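## Task

Take plate C15 out of nest N1, set it down flat within the locators on the sealer's stage, then press the sealer's START button. Wait for the lamp to turn amber and later green. From the moment a cycle begins until the stage has come back out, the stage, the plate on it and its foil must not be touched, or the task fails. At the end C15 must be sealed and seated on the extended stage, and the plate in N2 must be unchanged. Nothing may rely on the robot holding it. Release the plate and move the gripper away.

## Robot and tools

Robot: one Doosan M1013 six-joint arm carrying a Robotiq 2F-140 parallel gripper. There is only one arm, so every motion command is a single 10-number row. A red sealer lamp means the plate is not seated properly or the stage was obstructed. Fix the cause and press START again. Loose items can occasionally be nudged by an outside push.

Frame: all poses are in the scene frame. Its origin is on the table surface directly beneath the arm base. +z is up, and +y is to the left when facing along +x. Positions are in metres. Orientation is a unit quaternion written w first. The reported hand position can be slightly off, more so at long reach. The base may be a little tilted relative to the table.

Gripper geometry: the fingers point along the gripper's own +z axis and close along its y axis. end_effector_position is the point between the pads when they are closed. Closed fingertips extend about 33 mm past that point, and open fingertips about 9 mm. While closing, the tips travel roughly 24 mm further outward, so leave that much clearance above a surface.

The row has 10 numbers in this order: x, y, z, qw, qx, qy, qz, position, force_limit, speed.
- x, y, z, qw..qz: an absolute target pose for the gripper in the scene frame. It is not an offset. To hold an orientation, repeat the intended quaternion in every row rather than copying back a drifted reading.
- position: finger opening on a -1 to 1 scale. +1 is fully open (140 mm), and the pads touch near -0.8. -1 keeps closing until something blocks the fingers.
- force_limit, -1 to 1: grip force. For parts up to 40 mm wide this is roughly 14 N at -1, 60 N at 0 and 107 N at +1.
- speed, -1 to 1: finger speed, about 30, 140 and 250 mm/s at -1, 0 and +1.
In each control step the commanded pose is clamped to within 70 mm and 16 degrees of the measured pose. If position and orientation cannot both be met, position wins. A call is rejected outright when the target lies more than 0.6 m from the last reported position along any gripper axis.

Tools:
- execute_actions: takes "actions", a list with at most one entry, plus an optional "pictures" boolean. An empty list only returns the state. An entry with "rows" (1 to 15 rows) and "steps" (1 to 15, default 15) applies one row per 1/30 s step, repeating the last row. An entry with only "steps" (up to 300) is a wait measured from the previous result, and your reply time counts toward it. When the steps run out, the arm only continues to the last clamped pose. Check the result and send the remainder of the motion next.
- move: "target" is one row. "speed" is the path's top speed in m/s, from 0.002 to 0.5, default 0.25. Rotation is limited to twice that value in rad/s. The gripper travels a straight line from its current pose, taking 0.5 to 10 s, and a longer path is cut off at 10 s. The finger values apply at the start. The path does not slow near obstacles, and the real hand lags and may overshoot the speed, especially with the arm near full stretch. The result includes a "move:" line with the ending: done, off_target, moving, held or fault. It also lists the limits that acted (paced means the pose was clipped, held means a check blocked steps) and the distance remaining to the target.
- wait: "seconds", 0 to 10. Nothing new is sent to the robot. Use it while the sealer runs.
- zoom_image: "camera" is cam_high (896x504), cam_low (896x504) or cam_wrist (504x504). "region" is [x0, y0, x1, y1] in pixels from the top-left corner, at most 504x504.
- read_manual: returns only licence texts.
- finished_scene: "scene" is the number of the scene you are ending. It cannot be undone, and it reports whether the task succeeded and then starts the next task.

Results: the state line gives the hand pose, linear and angular velocities, joint positions, gripper position_measured (counts: 3 is open, 230 is pads touching) and object_status. object_status codes: 0 moving, 1 blocked while opening, 2 blocked while closing (a grasp), 3 reached the target or pads met. A thin item may still be held at 3. After a grasp, to squeeze harder, raise force_limit and change position slightly, for example -1 to -0.98. "Flange force" is an estimated external force that includes held weight. "pose unreachable" and HELD mark steps that the clearance check altered or blocked. "Hand target" shows where the controller is heading now. MOTOR HOT warns of overheating, which leads to braking.

Cautions: the arm is stiff. Aiming even a little past a firm contact can cause a fault. A joint torque at its load limit (waist and shoulder 323, elbow 152, wrist joints 42.7 N m, held weight included), or 144 N anywhere on the arm, freezes it for 10 s. Approach slowly and aim at the contact point, not beyond it. Do not drop, slam or knock anything off the table. Keep clear of the plate in N2. Press START gently, then keep the gripper away from the stage until the lamp turns green and the stage is back out. The elbow cannot fully straighten. Time passes while you reply, so keep replies brief.

Each tool is called as a command line: name --argument value for each argument, lists and objects as JSON in quotes; but a table of rows of numbers goes row by row, as --pt "numbers of a row", without its own name.

## Session

execute_actions --actions '[]'

Scene clock: 0.00 s of 6600.00 s.
end_effector_position=(+0.0366, +0.1464, +0.3263) position_measured=3 object_status=3 end_effector_quat_wxyz=(-0.015, -0.183, +0.983, -0.001) end_effector_velocity=(-0.000, -0.000, -0.000) end_effector_angular_velocity=(-0.001, +0.000, +0.000)
Joint positions: [ 1.008 -0.732  2.363  0.018  1.516 -0.882]
Joint velocities: [-0.     0.     0.    -0.     0.001 -0.   ]
Flange force (N, the push that the arm receives, along the gripper's own x y z axes): no reading
Hand target: +0.037, +0.146, +0.326; -0.015, -0.183, +0.983, -0.001

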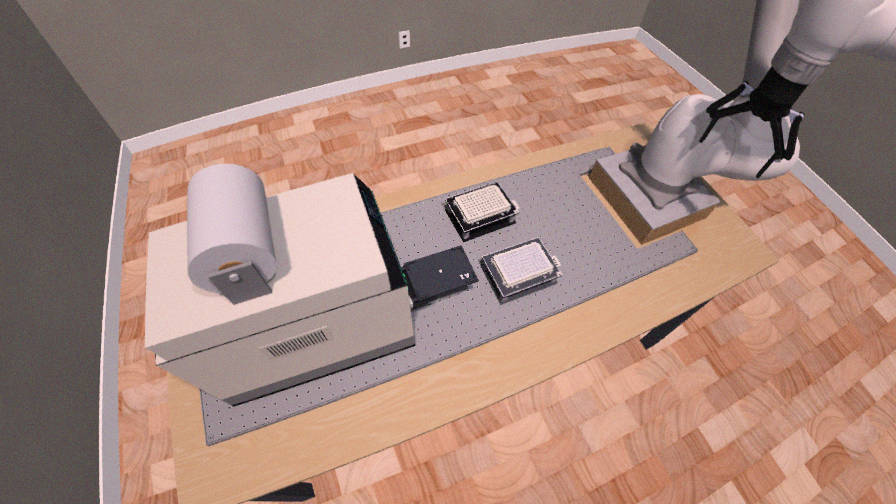

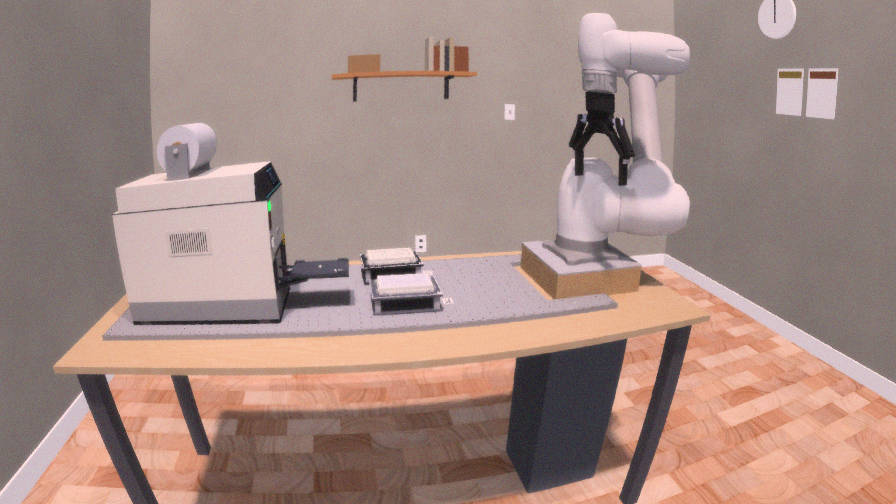

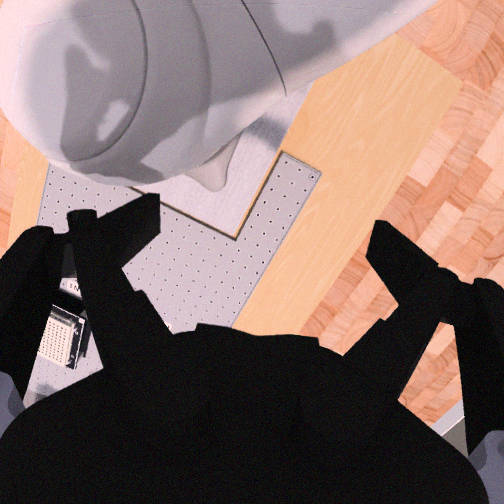

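zoom_image --camera "cam_high" --region '[340, 160, 600, 320]'

move --target '[0.35,-0.05,0.4,0,-0.707,0.707,0,1,-0.5,0]'

move --target '[0.1,-0.45,0.4,0,-0.707,0.707,0,1,-0.5,0]'

Region (340, 160, 600, 320) of cam_high's 896x504 image, scaled by 1.938, with more detail than that image has; it fills the top 310 rows of this view, and the rest is white.

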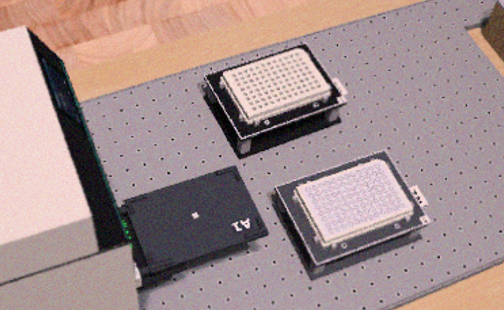

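Scene clock: 7.10 s of 6600.00 s.
end_effector_position=(+0.3498, -0.0495, +0.3999) position_measured=3 object_status=3 end_effector_quat_wxyz=(-0.001, +0.707, -0.707, -0.001) end_effector_velocity=(-0.000, +0.000, +0.000) end_effector_angular_velocity=(+0.001, +0.000, +0.001)
Joint positions: [-0.317 -0.339  2.058  0.017  1.417 -3.411]
Joint velocities: [-0.001 -0.    -0.     0.001  0.001 -0.001]
Flange force (N, the push that the arm receives, along the gripper's own x y z axes): [2.7 1.6 -2.5]
Hand target: +0.350, -0.049, +0.400; -0.001, +0.707, -0.707, -0.001
Off the commanded pose: 0.001 m, 0 deg.
After step 90, 1.27 s passed at rest.
move: done

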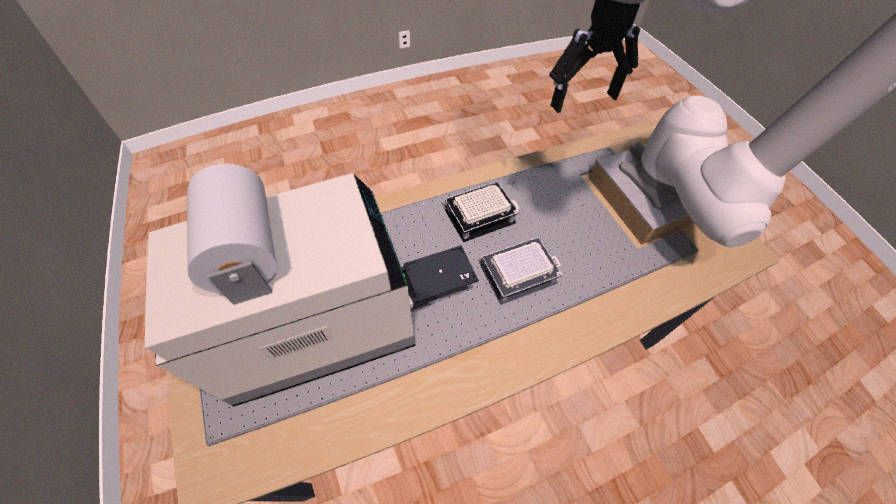

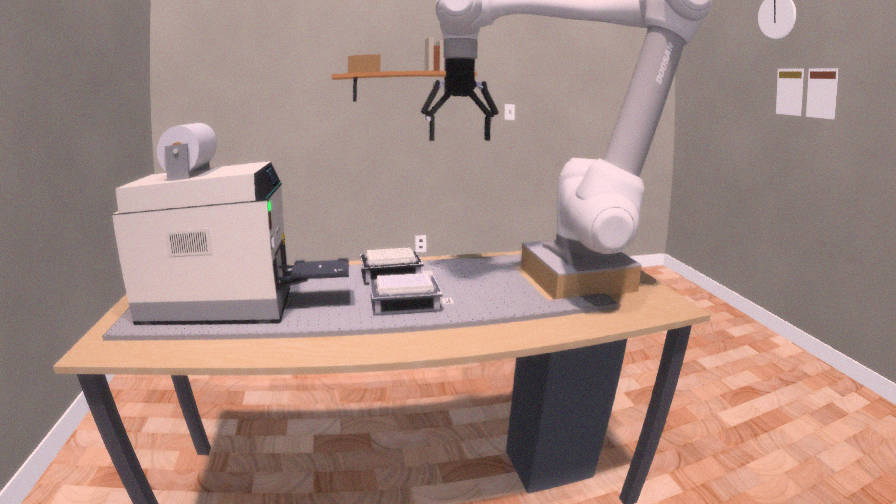

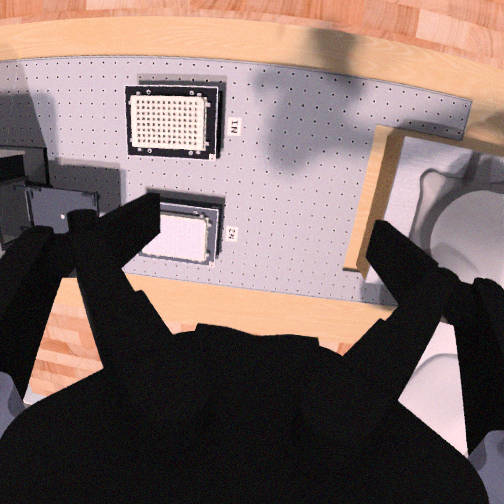

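Scene clock: 9.40 s of 6600.00 s.
end_effector_position=(+0.1003, -0.4495, +0.4000) position_measured=3 object_status=3 end_effector_quat_wxyz=(-0.001, +0.707, -0.707, +0.001) end_effector_velocity=(-0.001, -0.001, +0.000) end_effector_angular_velocity=(-0.001, +0.001, -0.001)
Joint positions: [-1.494 -0.13   1.917  0.014  1.366 -4.588]
Joint velocities: [-0.001  0.    -0.001 -0.001 -0.001 -0.   ]
Flange force (N, the push that the arm receives, along the gripper's own x y z axes): [-1.5 2.0 -3.0]
Hand target: +0.100, -0.450, +0.400; -0.001, +0.707, -0.707, +0.001
Off the commanded pose: 0.001 m, 0 deg.
move: done

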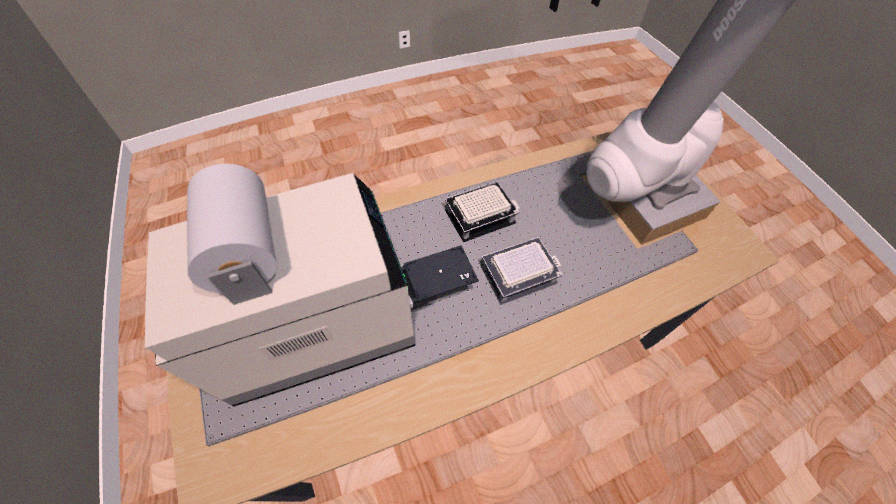

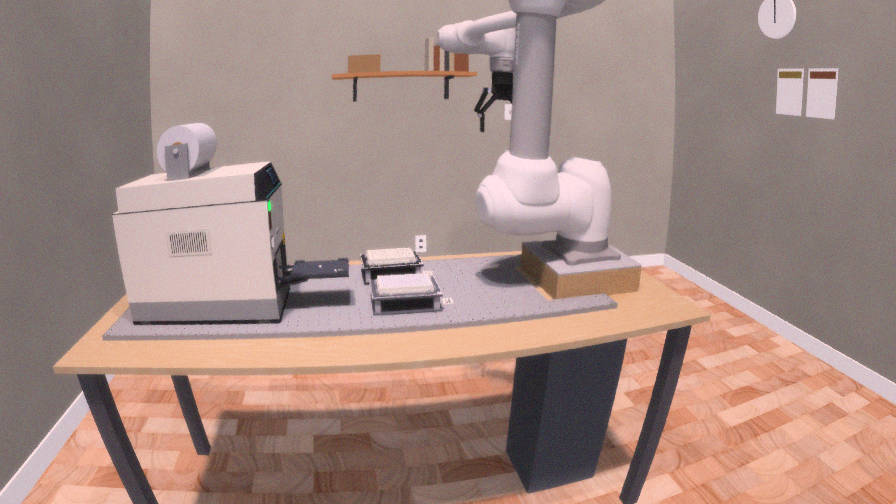

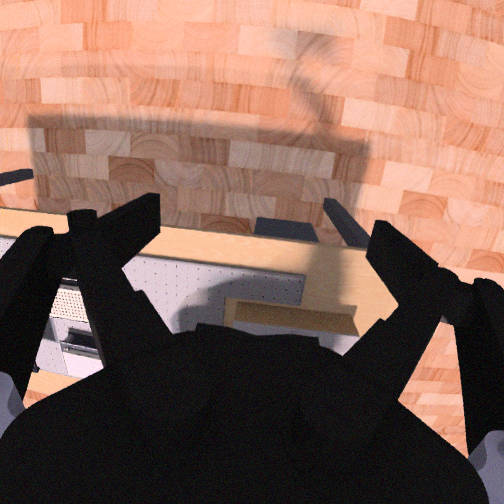

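move --target '[0.52,-0.1,0.3,0,0,1,0,1,-0.5,0]' --speed 0.35

zoom_image --camera "cam_low" --region '[230, 140, 470, 330]'

Scene clock: 15.30 s of 6600.00 s.
end_effector_position=(+0.5195, -0.1007, +0.3000) position_measured=3 object_status=3 end_effector_quat_wxyz=(-0.001, +0.000, +1.000, -0.001) end_effector_velocity=(-0.001, +0.000, +0.000) end_effector_angular_velocity=(-0.000, +0.004, -0.003)
Joint positions: [-0.32   0.015  1.954  0.013  1.168 -1.846]
Joint velocities: [ 0.001  0.001 -0.002 -0.002  0.005  0.005]
Flange force (N, the push that the arm receives, along the gripper's own x y z axes): [2.0 -1.7 -3.3]
Hand target: +0.519, -0.101, +0.300; -0.001, +0.000, +1.000, -0.001
Off the commanded pose: 0.001 m, 0 deg.
After step 90, 0.20 s passed at rest.
move: done

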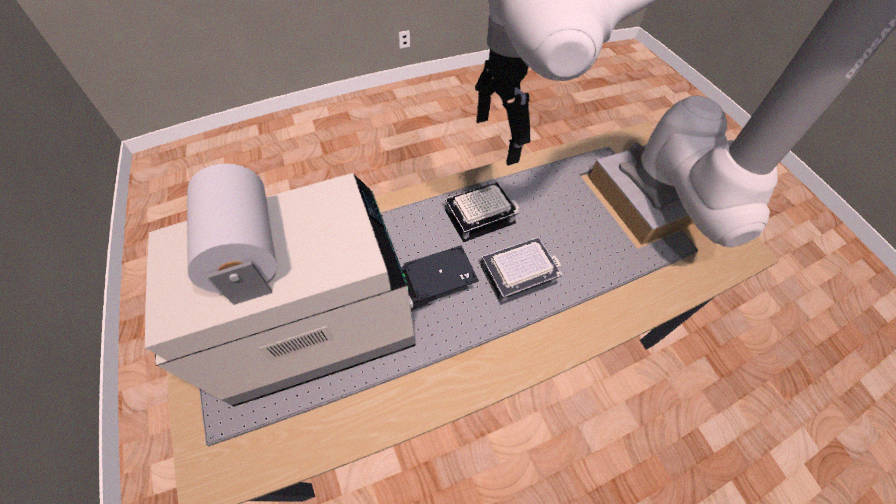

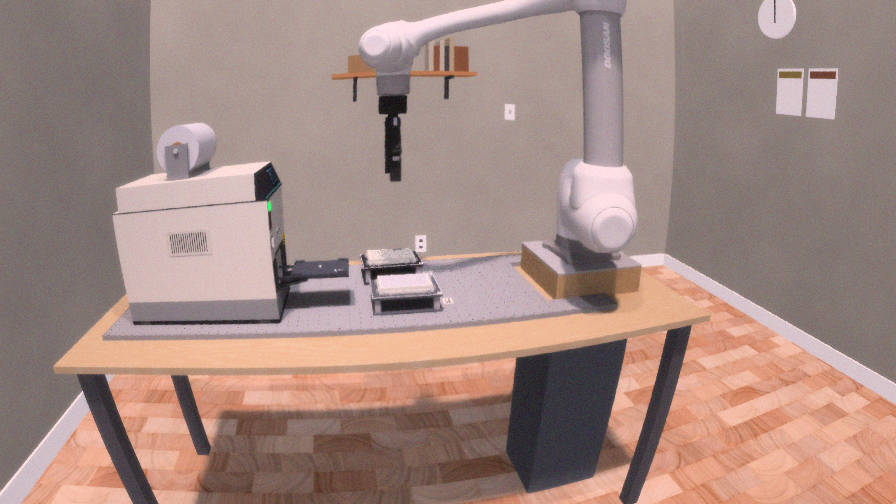

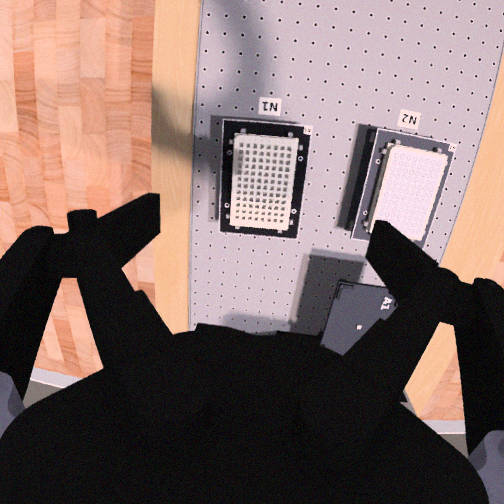

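Region (230, 140, 470, 330) of cam_low's 896x504 image, scaled by 2.100, with more detail than that image has; it fills the top 399 rows of this view, and the rest is white.

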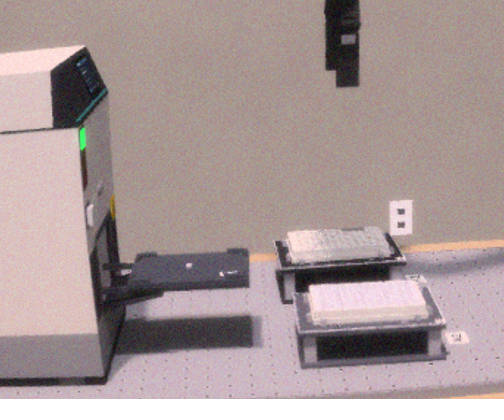

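move --target '[0.52,-0.1,0.14,0,0,1,0,1,-0.5,0]' --speed 0.15

zoom_image --camera "cam_wrist" --region '[130, 60, 410, 340]'

zoom_image --camera "cam_low" --region '[320, 200, 470, 320]'

Scene clock: 18.90 s of 6600.00 s.
end_effector_position=(+0.5198, -0.1000, +0.1401) position_measured=3 object_status=3 end_effector_quat_wxyz=(+0.000, +0.000, +1.000, -0.000) end_effector_velocity=(+0.000, +0.000, -0.000) end_effector_angular_velocity=(+0.000, -0.000, +0.000)
Joint positions: [-0.315  0.169  2.12   0.018  0.846 -1.848]
Joint velocities: [-0.     0.001 -0.001  0.001 -0.    -0.001]
Flange force (N, the push that the arm receives, along the gripper's own x y z axes): [0.2 1.6 -3.7]
Hand target: +0.520, -0.100, +0.140; -0.000, +0.000, +1.000, -0.000
Off the commanded pose: 0.000 m, 0 deg.
move: done

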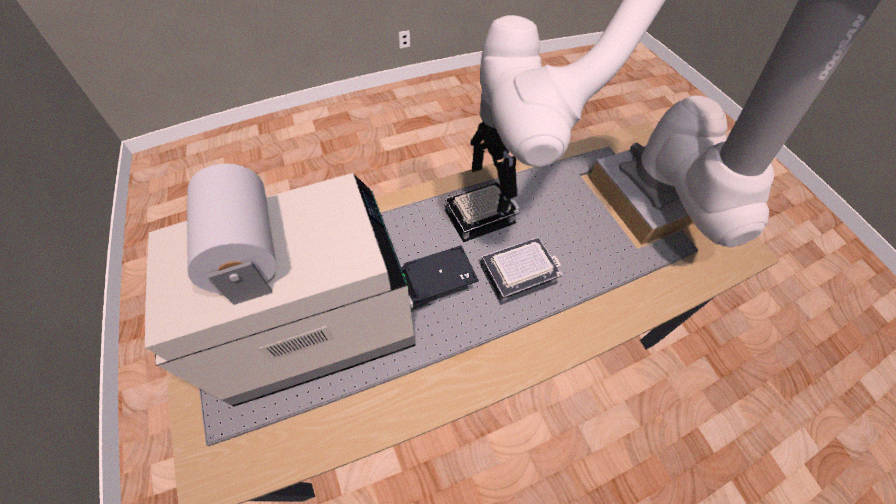

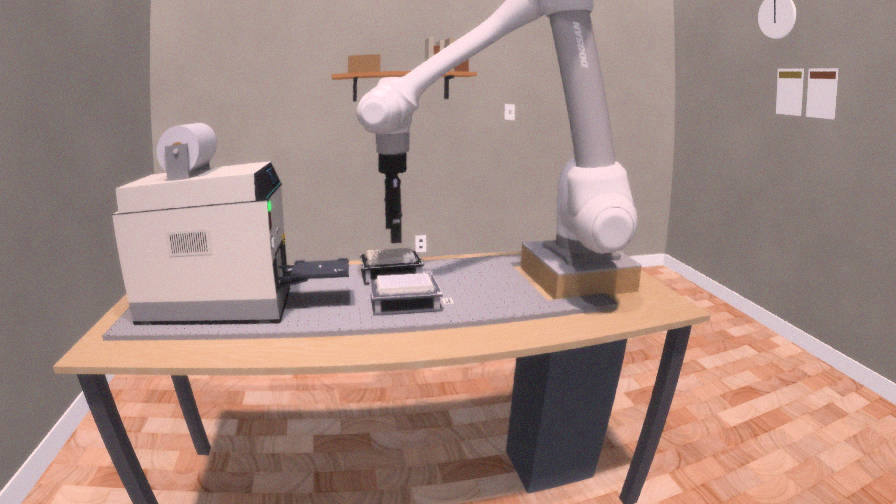

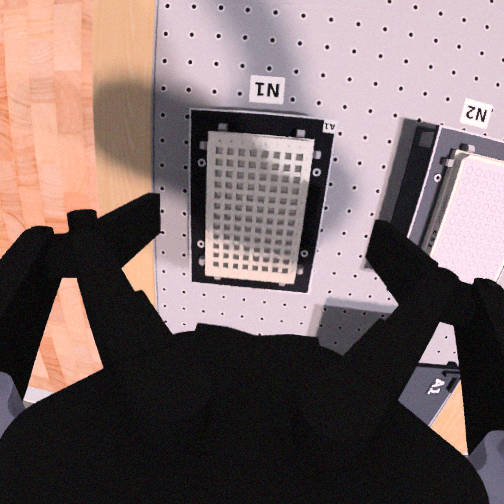

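Region (130, 60, 410, 340) of cam_wrist's 504x504 image, scaled by 1.800, with more detail than that image has.

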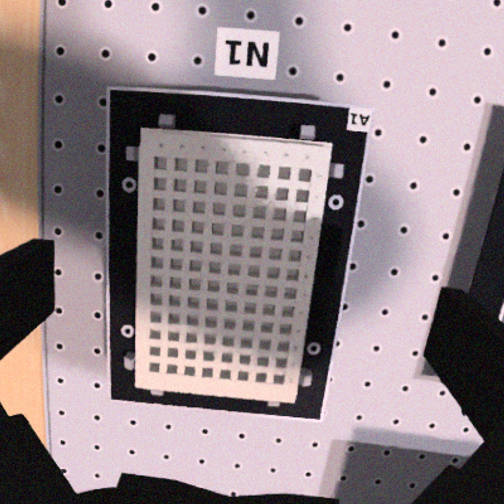

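Region (320, 200, 470, 320) of cam_low's 896x504 image, scaled by 3.360, with more detail than that image has; it fills the top 403 rows of this view, and the rest is white.

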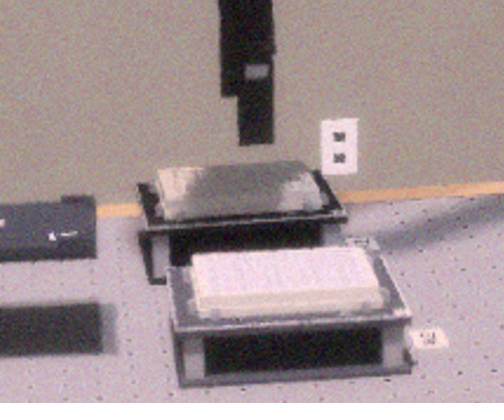

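move --target '[0.525,-0.104,0.115,0,0,1,0,0.5,-0.5,0]' --speed 0.05

zoom_image --camera "cam_low" --region '[340, 220, 440, 300]'

zoom_image --camera "cam_high" --region '[420, 150, 560, 260]'

Scene clock: 22.73 s of 6600.00 s.
end_effector_position=(+0.5250, -0.1040, +0.1150) position_measured=66 object_status=3 end_effector_quat_wxyz=(+0.000, +0.000, +1.000, -0.000) end_effector_velocity=(+0.000, -0.000, -0.001) end_effector_angular_velocity=(-0.000, -0.001, +0.000)
Joint positions: [-0.32   0.21   2.129  0.019  0.797 -1.854]
Joint velocities: [-0.     0.001  0.    -0.    -0.002  0.   ]
Flange force (N, the push that the arm receives, along the gripper's own x y z axes): [-1.0 0.6 -3.4]
Hand target: +0.525, -0.104, +0.115; -0.000, +0.000, +1.000, -0.000
Off the commanded pose: 0.000 m, 0 deg.
After step 90, 0.03 s passed at rest.
move: done

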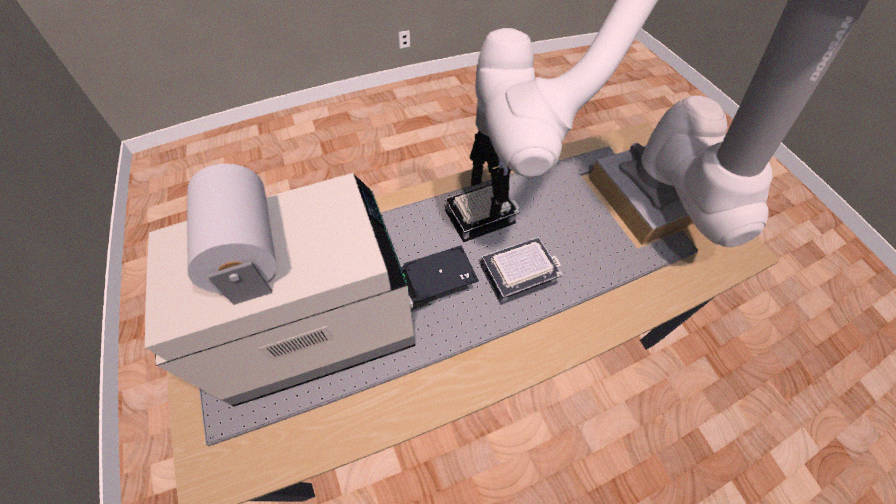

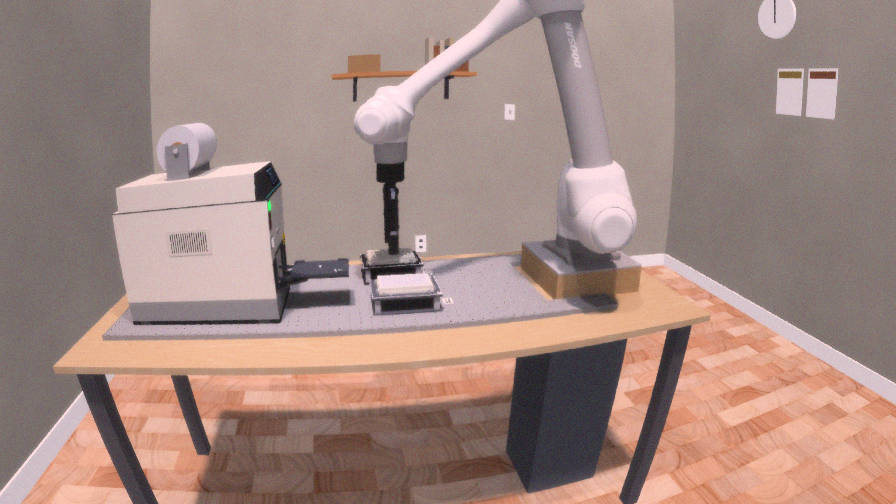

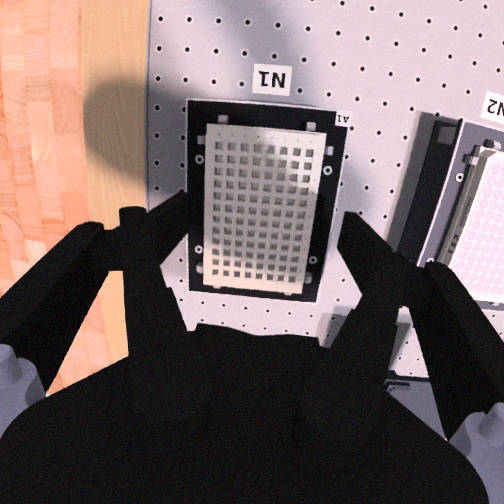

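Region (340, 220, 440, 300) of cam_low's 896x504 image, scaled by 5.040, with more detail than that image has; it fills the top 403 rows of this view, and the rest is white.

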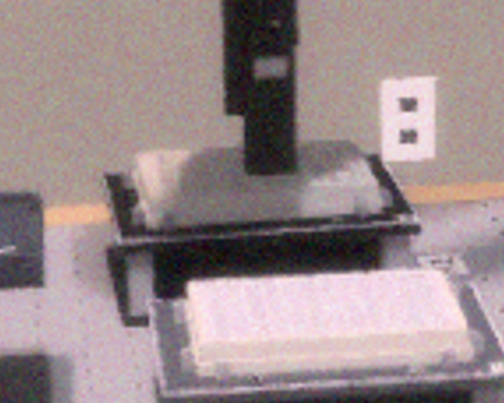

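Region (420, 150, 560, 260) of cam_high's 896x504 image, scaled by 3.600, with more detail than that image has; it fills the top 396 rows of this view, and the rest is white.

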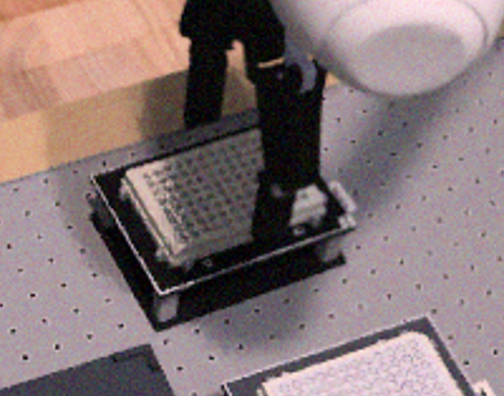

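move --target '[0.528,-0.108,0.099,0,0,1,0,0.5,-0.5,0]' --speed 0.03

zoom_image --camera "cam_low" --region '[340, 220, 440, 300]'

zoom_image --camera "cam_wrist" --region '[130, 60, 410, 340]'

Scene clock: 25.50 s of 6600.00 s.
end_effector_position=(+0.5280, -0.1080, +0.0990) position_measured=66 object_status=3 end_effector_quat_wxyz=(+0.000, +0.000, +1.000, -0.000) end_effector_velocity=(-0.000, -0.000, -0.001) end_effector_angular_velocity=(-0.000, +0.000, -0.001)
Joint positions: [-0.325  0.237  2.133  0.02   0.766 -1.86 ]
Joint velocities: [-0.     0.001  0.    -0.    -0.001  0.001]
Flange force (N, the push that the arm receives, along the gripper's own x y z axes): [1.2 -0.7 -4.2]
Hand target: +0.528, -0.108, +0.099; +0.000, +0.000, +1.000, -0.000
Off the commanded pose: 0.000 m, 0 deg.
move: done

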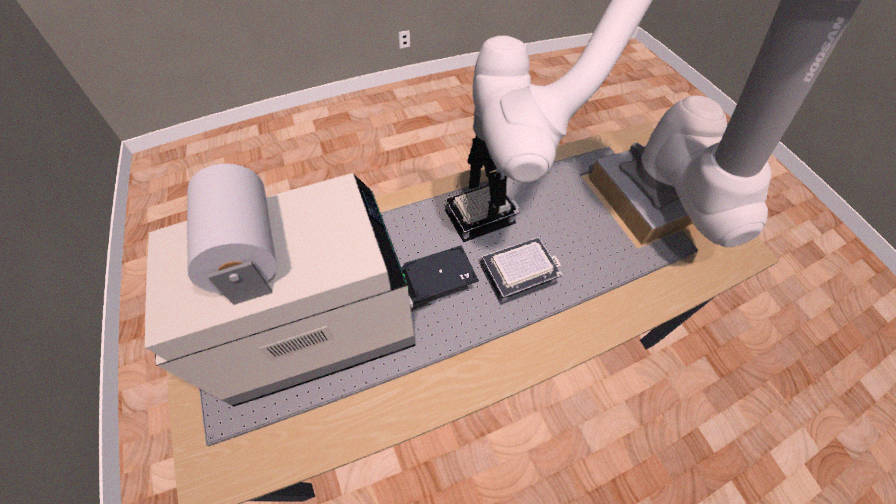

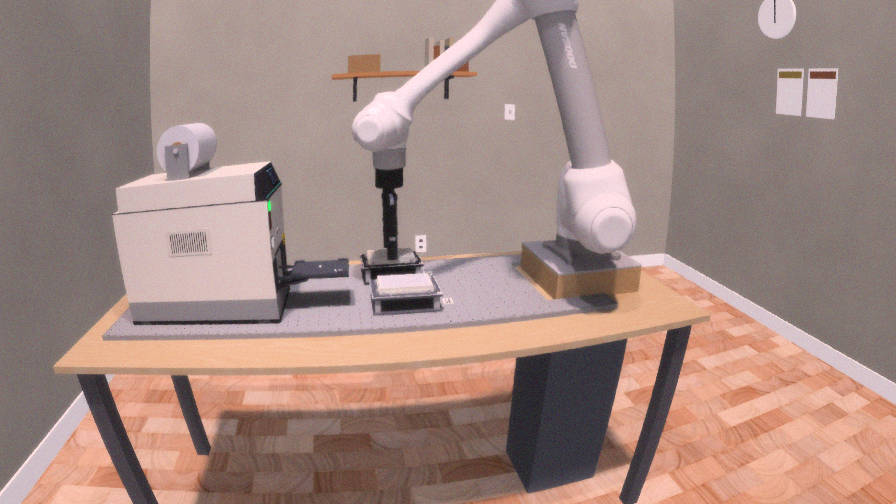

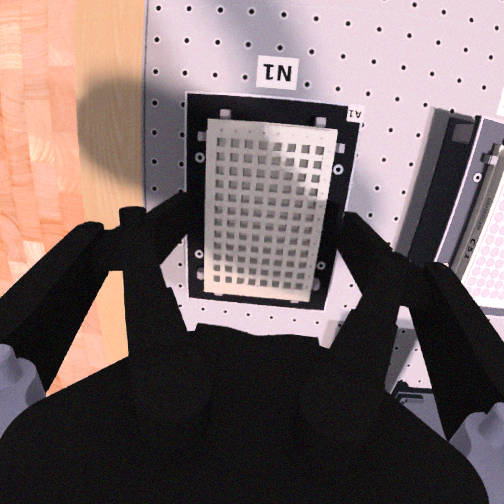

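Region (340, 220, 440, 300) of cam_low's 896x504 image, scaled by 5.040, with more detail than that image has; it fills the top 403 rows of this view, and the rest is white.

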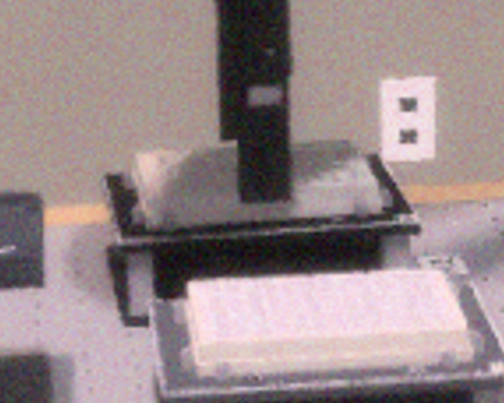

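Region (130, 60, 410, 340) of cam_wrist's 504x504 image, scaled by 1.800, with more detail than that image has.

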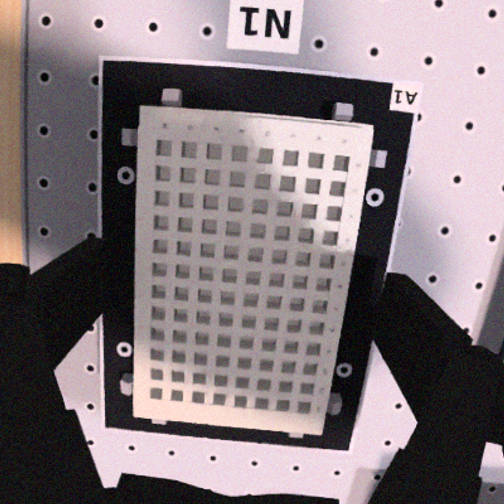

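move --target '[0.528,-0.108,0.093,0,0,1,0,0.5,-0.5,0]' --speed 0.02

move --target '[0.528,-0.108,0.093,0,0,1,0,-1,-0.6,-0.8]'

zoom_image --camera "cam_low" --region '[340, 220, 440, 300]'

Scene clock: 27.60 s of 6600.00 s.
end_effector_position=(+0.5280, -0.1081, +0.0930) position_measured=66 object_status=3 end_effector_quat_wxyz=(+0.000, +0.000, +1.000, -0.000) end_effector_velocity=(+0.000, -0.000, +0.000) end_effector_angular_velocity=(-0.000, -0.001, +0.000)
Joint positions: [-0.325  0.245  2.137  0.02   0.754 -1.86 ]
Joint velocities: [-0. -0. -0. -0. -0. -0.]
Flange force (N, the push that the arm receives, along the gripper's own x y z axes): [1.0 -1.0 -4.3]
Hand target: +0.528, -0.108, +0.093; -0.000, +0.000, +1.000, -0.000
Off the commanded pose: 0.000 m, 0 deg.
move: done

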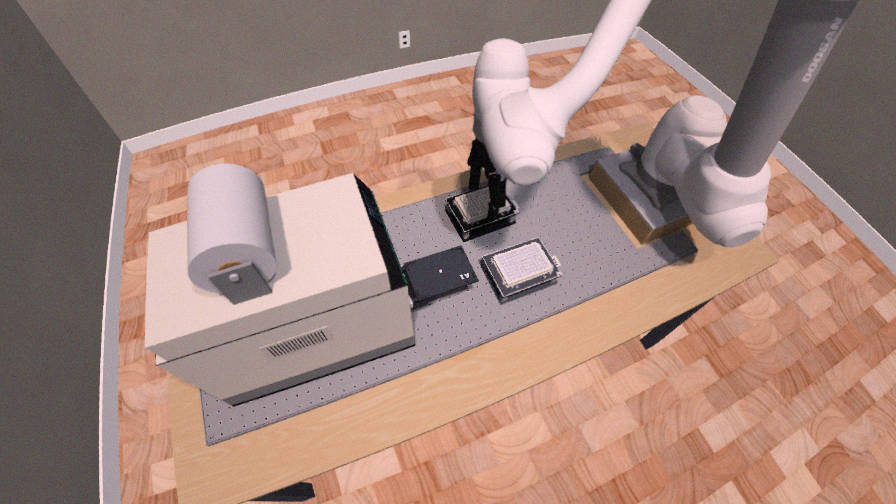

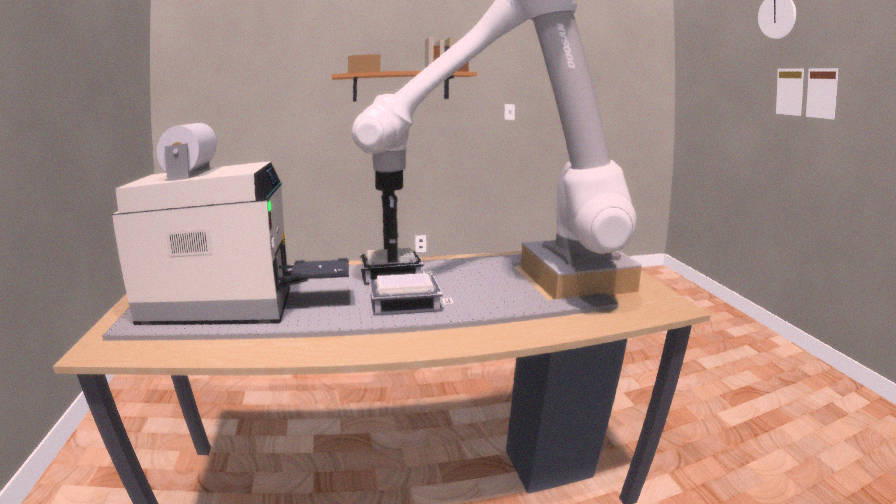

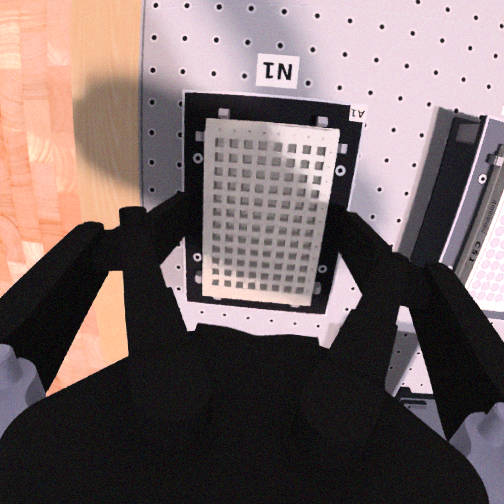

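Scene clock: 28.30 s of 6600.00 s.
end_effector_position=(+0.5280, -0.1080, +0.0930) position_measured=106 object_status=2 end_effector_quat_wxyz=(+0.000, +0.000, +1.000, -0.000) end_effector_velocity=(+0.000, +0.000, -0.000) end_effector_angular_velocity=(+0.000, -0.001, -0.001)
Joint positions: [-0.325  0.245  2.137  0.02   0.753 -1.86 ]
Joint velocities: [-0.    -0.     0.001  0.    -0.001  0.001]
Flange force (N, the push that the arm receives, along the gripper's own x y z axes): [7.5 -29.5 -48.6]
Hand target: +0.528, -0.108, +0.093; +0.000, -0.000, +1.000, -0.000
Off the commanded pose: 0.000 m, 0 deg.
move: done

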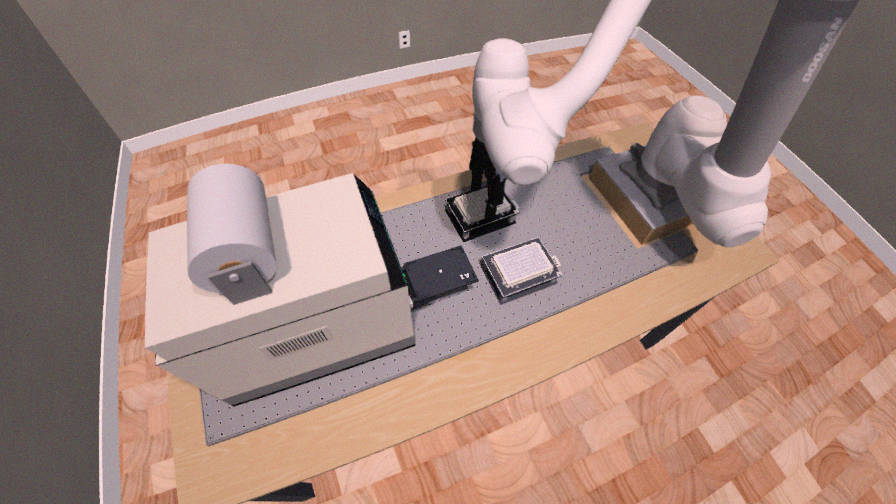

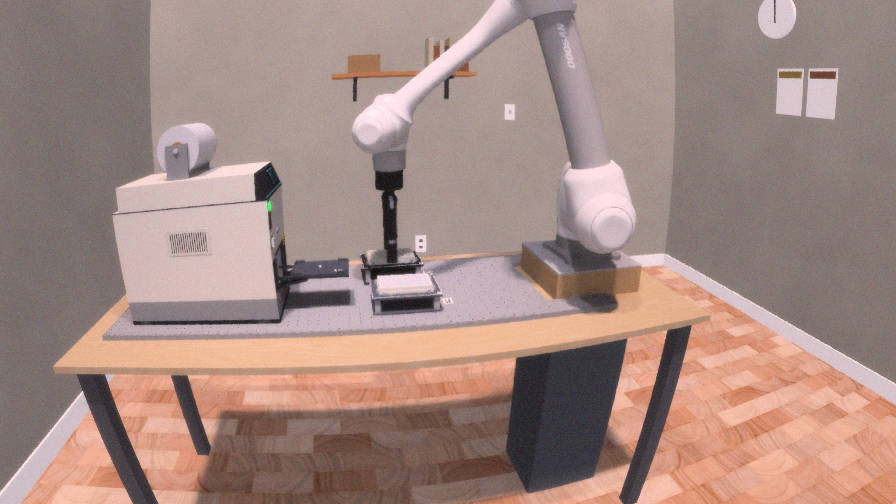

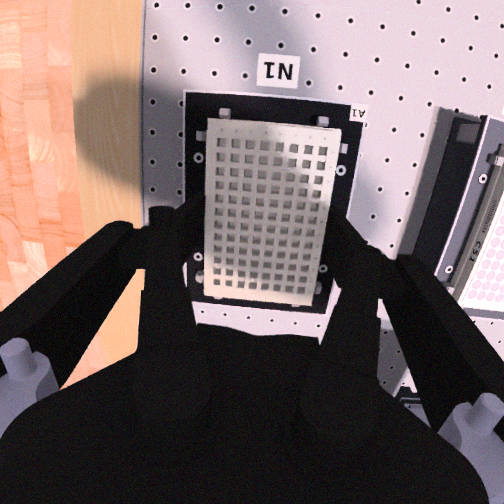

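Region (340, 220, 440, 300) of cam_low's 896x504 image, scaled by 5.040, with more detail than that image has; it fills the top 403 rows of this view, and the rest is white.

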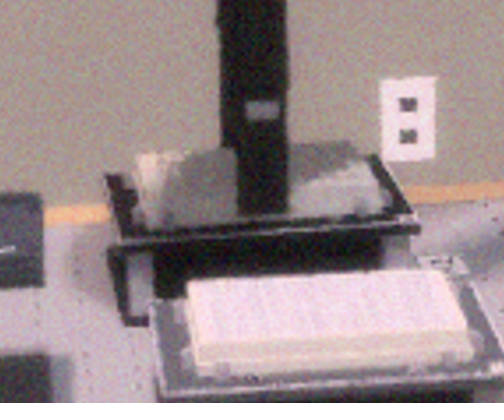

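move --target '[0.528,-0.1095,0.096,0,0,1,0,0.3,-0.6,-0.8]' --speed 0.01

move --target '[0.528,-0.1095,0.096,0,0,1,0,-1,-0.6,-0.8]'

Scene clock: 30.33 s of 6600.00 s.
end_effector_position=(+0.5280, -0.1095, +0.0960) position_measured=91 object_status=3 end_effector_quat_wxyz=(+0.000, +0.000, +1.000, +0.000) end_effector_velocity=(+0.001, -0.000, +0.001) end_effector_angular_velocity=(+0.001, -0.002, -0.001)
Joint positions: [-0.327  0.241  2.134  0.02   0.76  -1.863]
Joint velocities: [-0.    -0.    -0.001  0.002  0.     0.   ]
Flange force (N, the push that the arm receives, along the gripper's own x y z axes): [1.2 -0.3 -5.1]
Hand target: +0.528, -0.109, +0.096; +0.000, -0.000, +1.000, +0.000
Off the commanded pose: 0.000 m, 0 deg.
move: done

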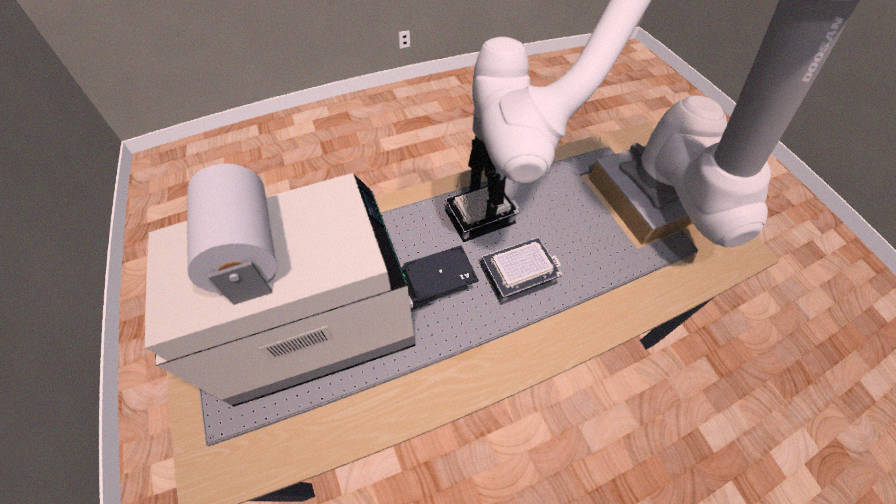

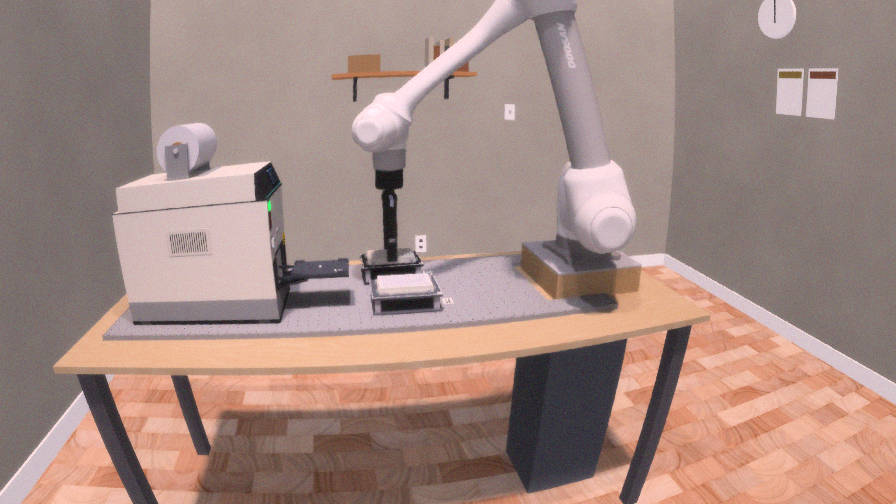

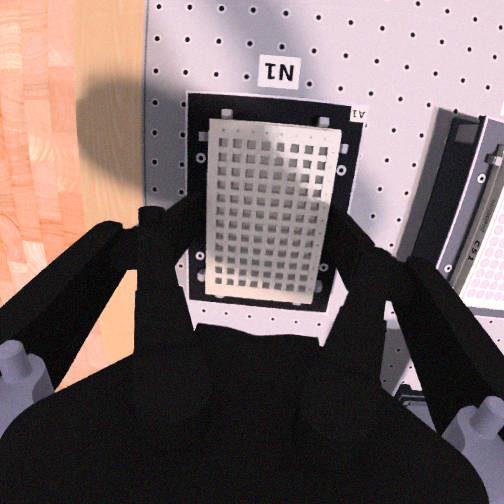

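Scene clock: 31.03 s of 6600.00 s.
end_effector_position=(+0.5281, -0.1095, +0.0961) position_measured=107 object_status=2 end_effector_quat_wxyz=(+0.000, +0.000, +1.000, +0.000) end_effector_velocity=(-0.000, +0.000, +0.000) end_effector_angular_velocity=(+0.000, -0.000, +0.000)
Joint positions: [-0.327  0.241  2.134  0.02   0.76  -1.863]
Joint velocities: [-0.    -0.001  0.     0.     0.    -0.   ]
Flange force (N, the push that the arm receives, along the gripper's own x y z axes): [6.0 1.2 -25.5]
Hand target: +0.528, -0.110, +0.096; -0.000, -0.000, +1.000, +0.000
Off the commanded pose: 0.000 m, 0 deg.
move: done

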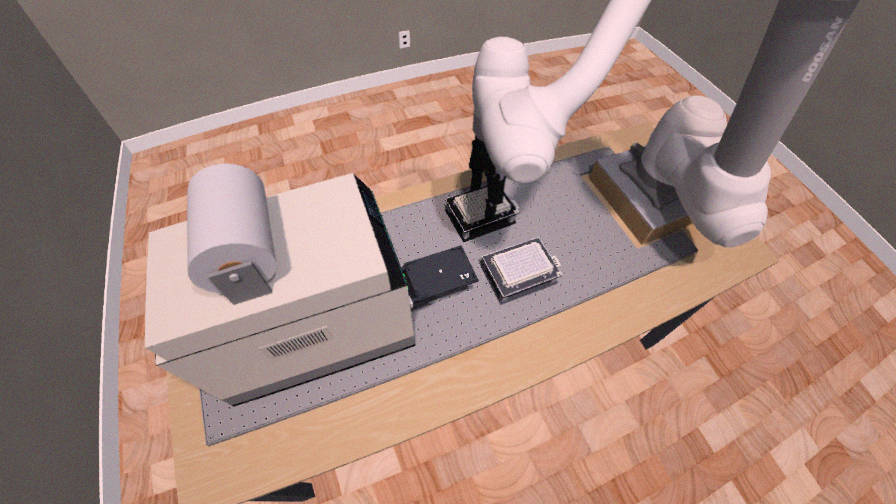

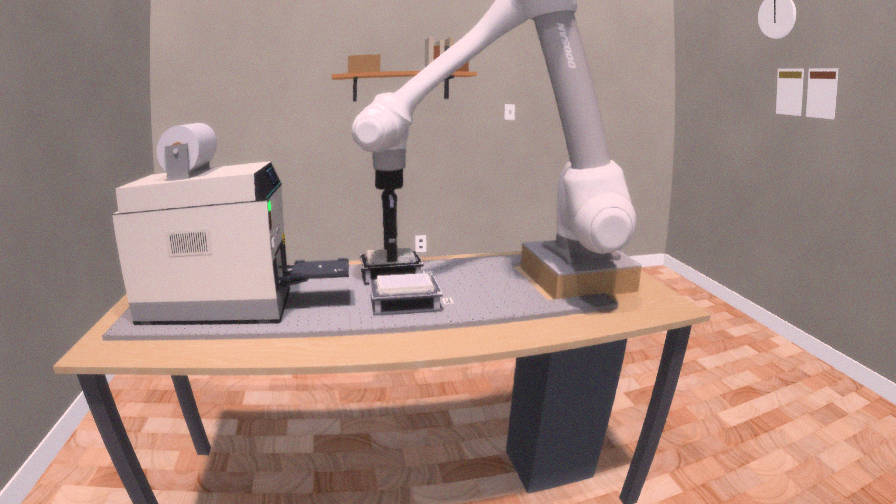

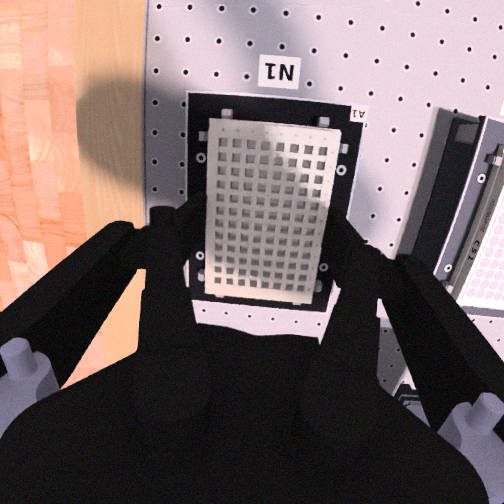

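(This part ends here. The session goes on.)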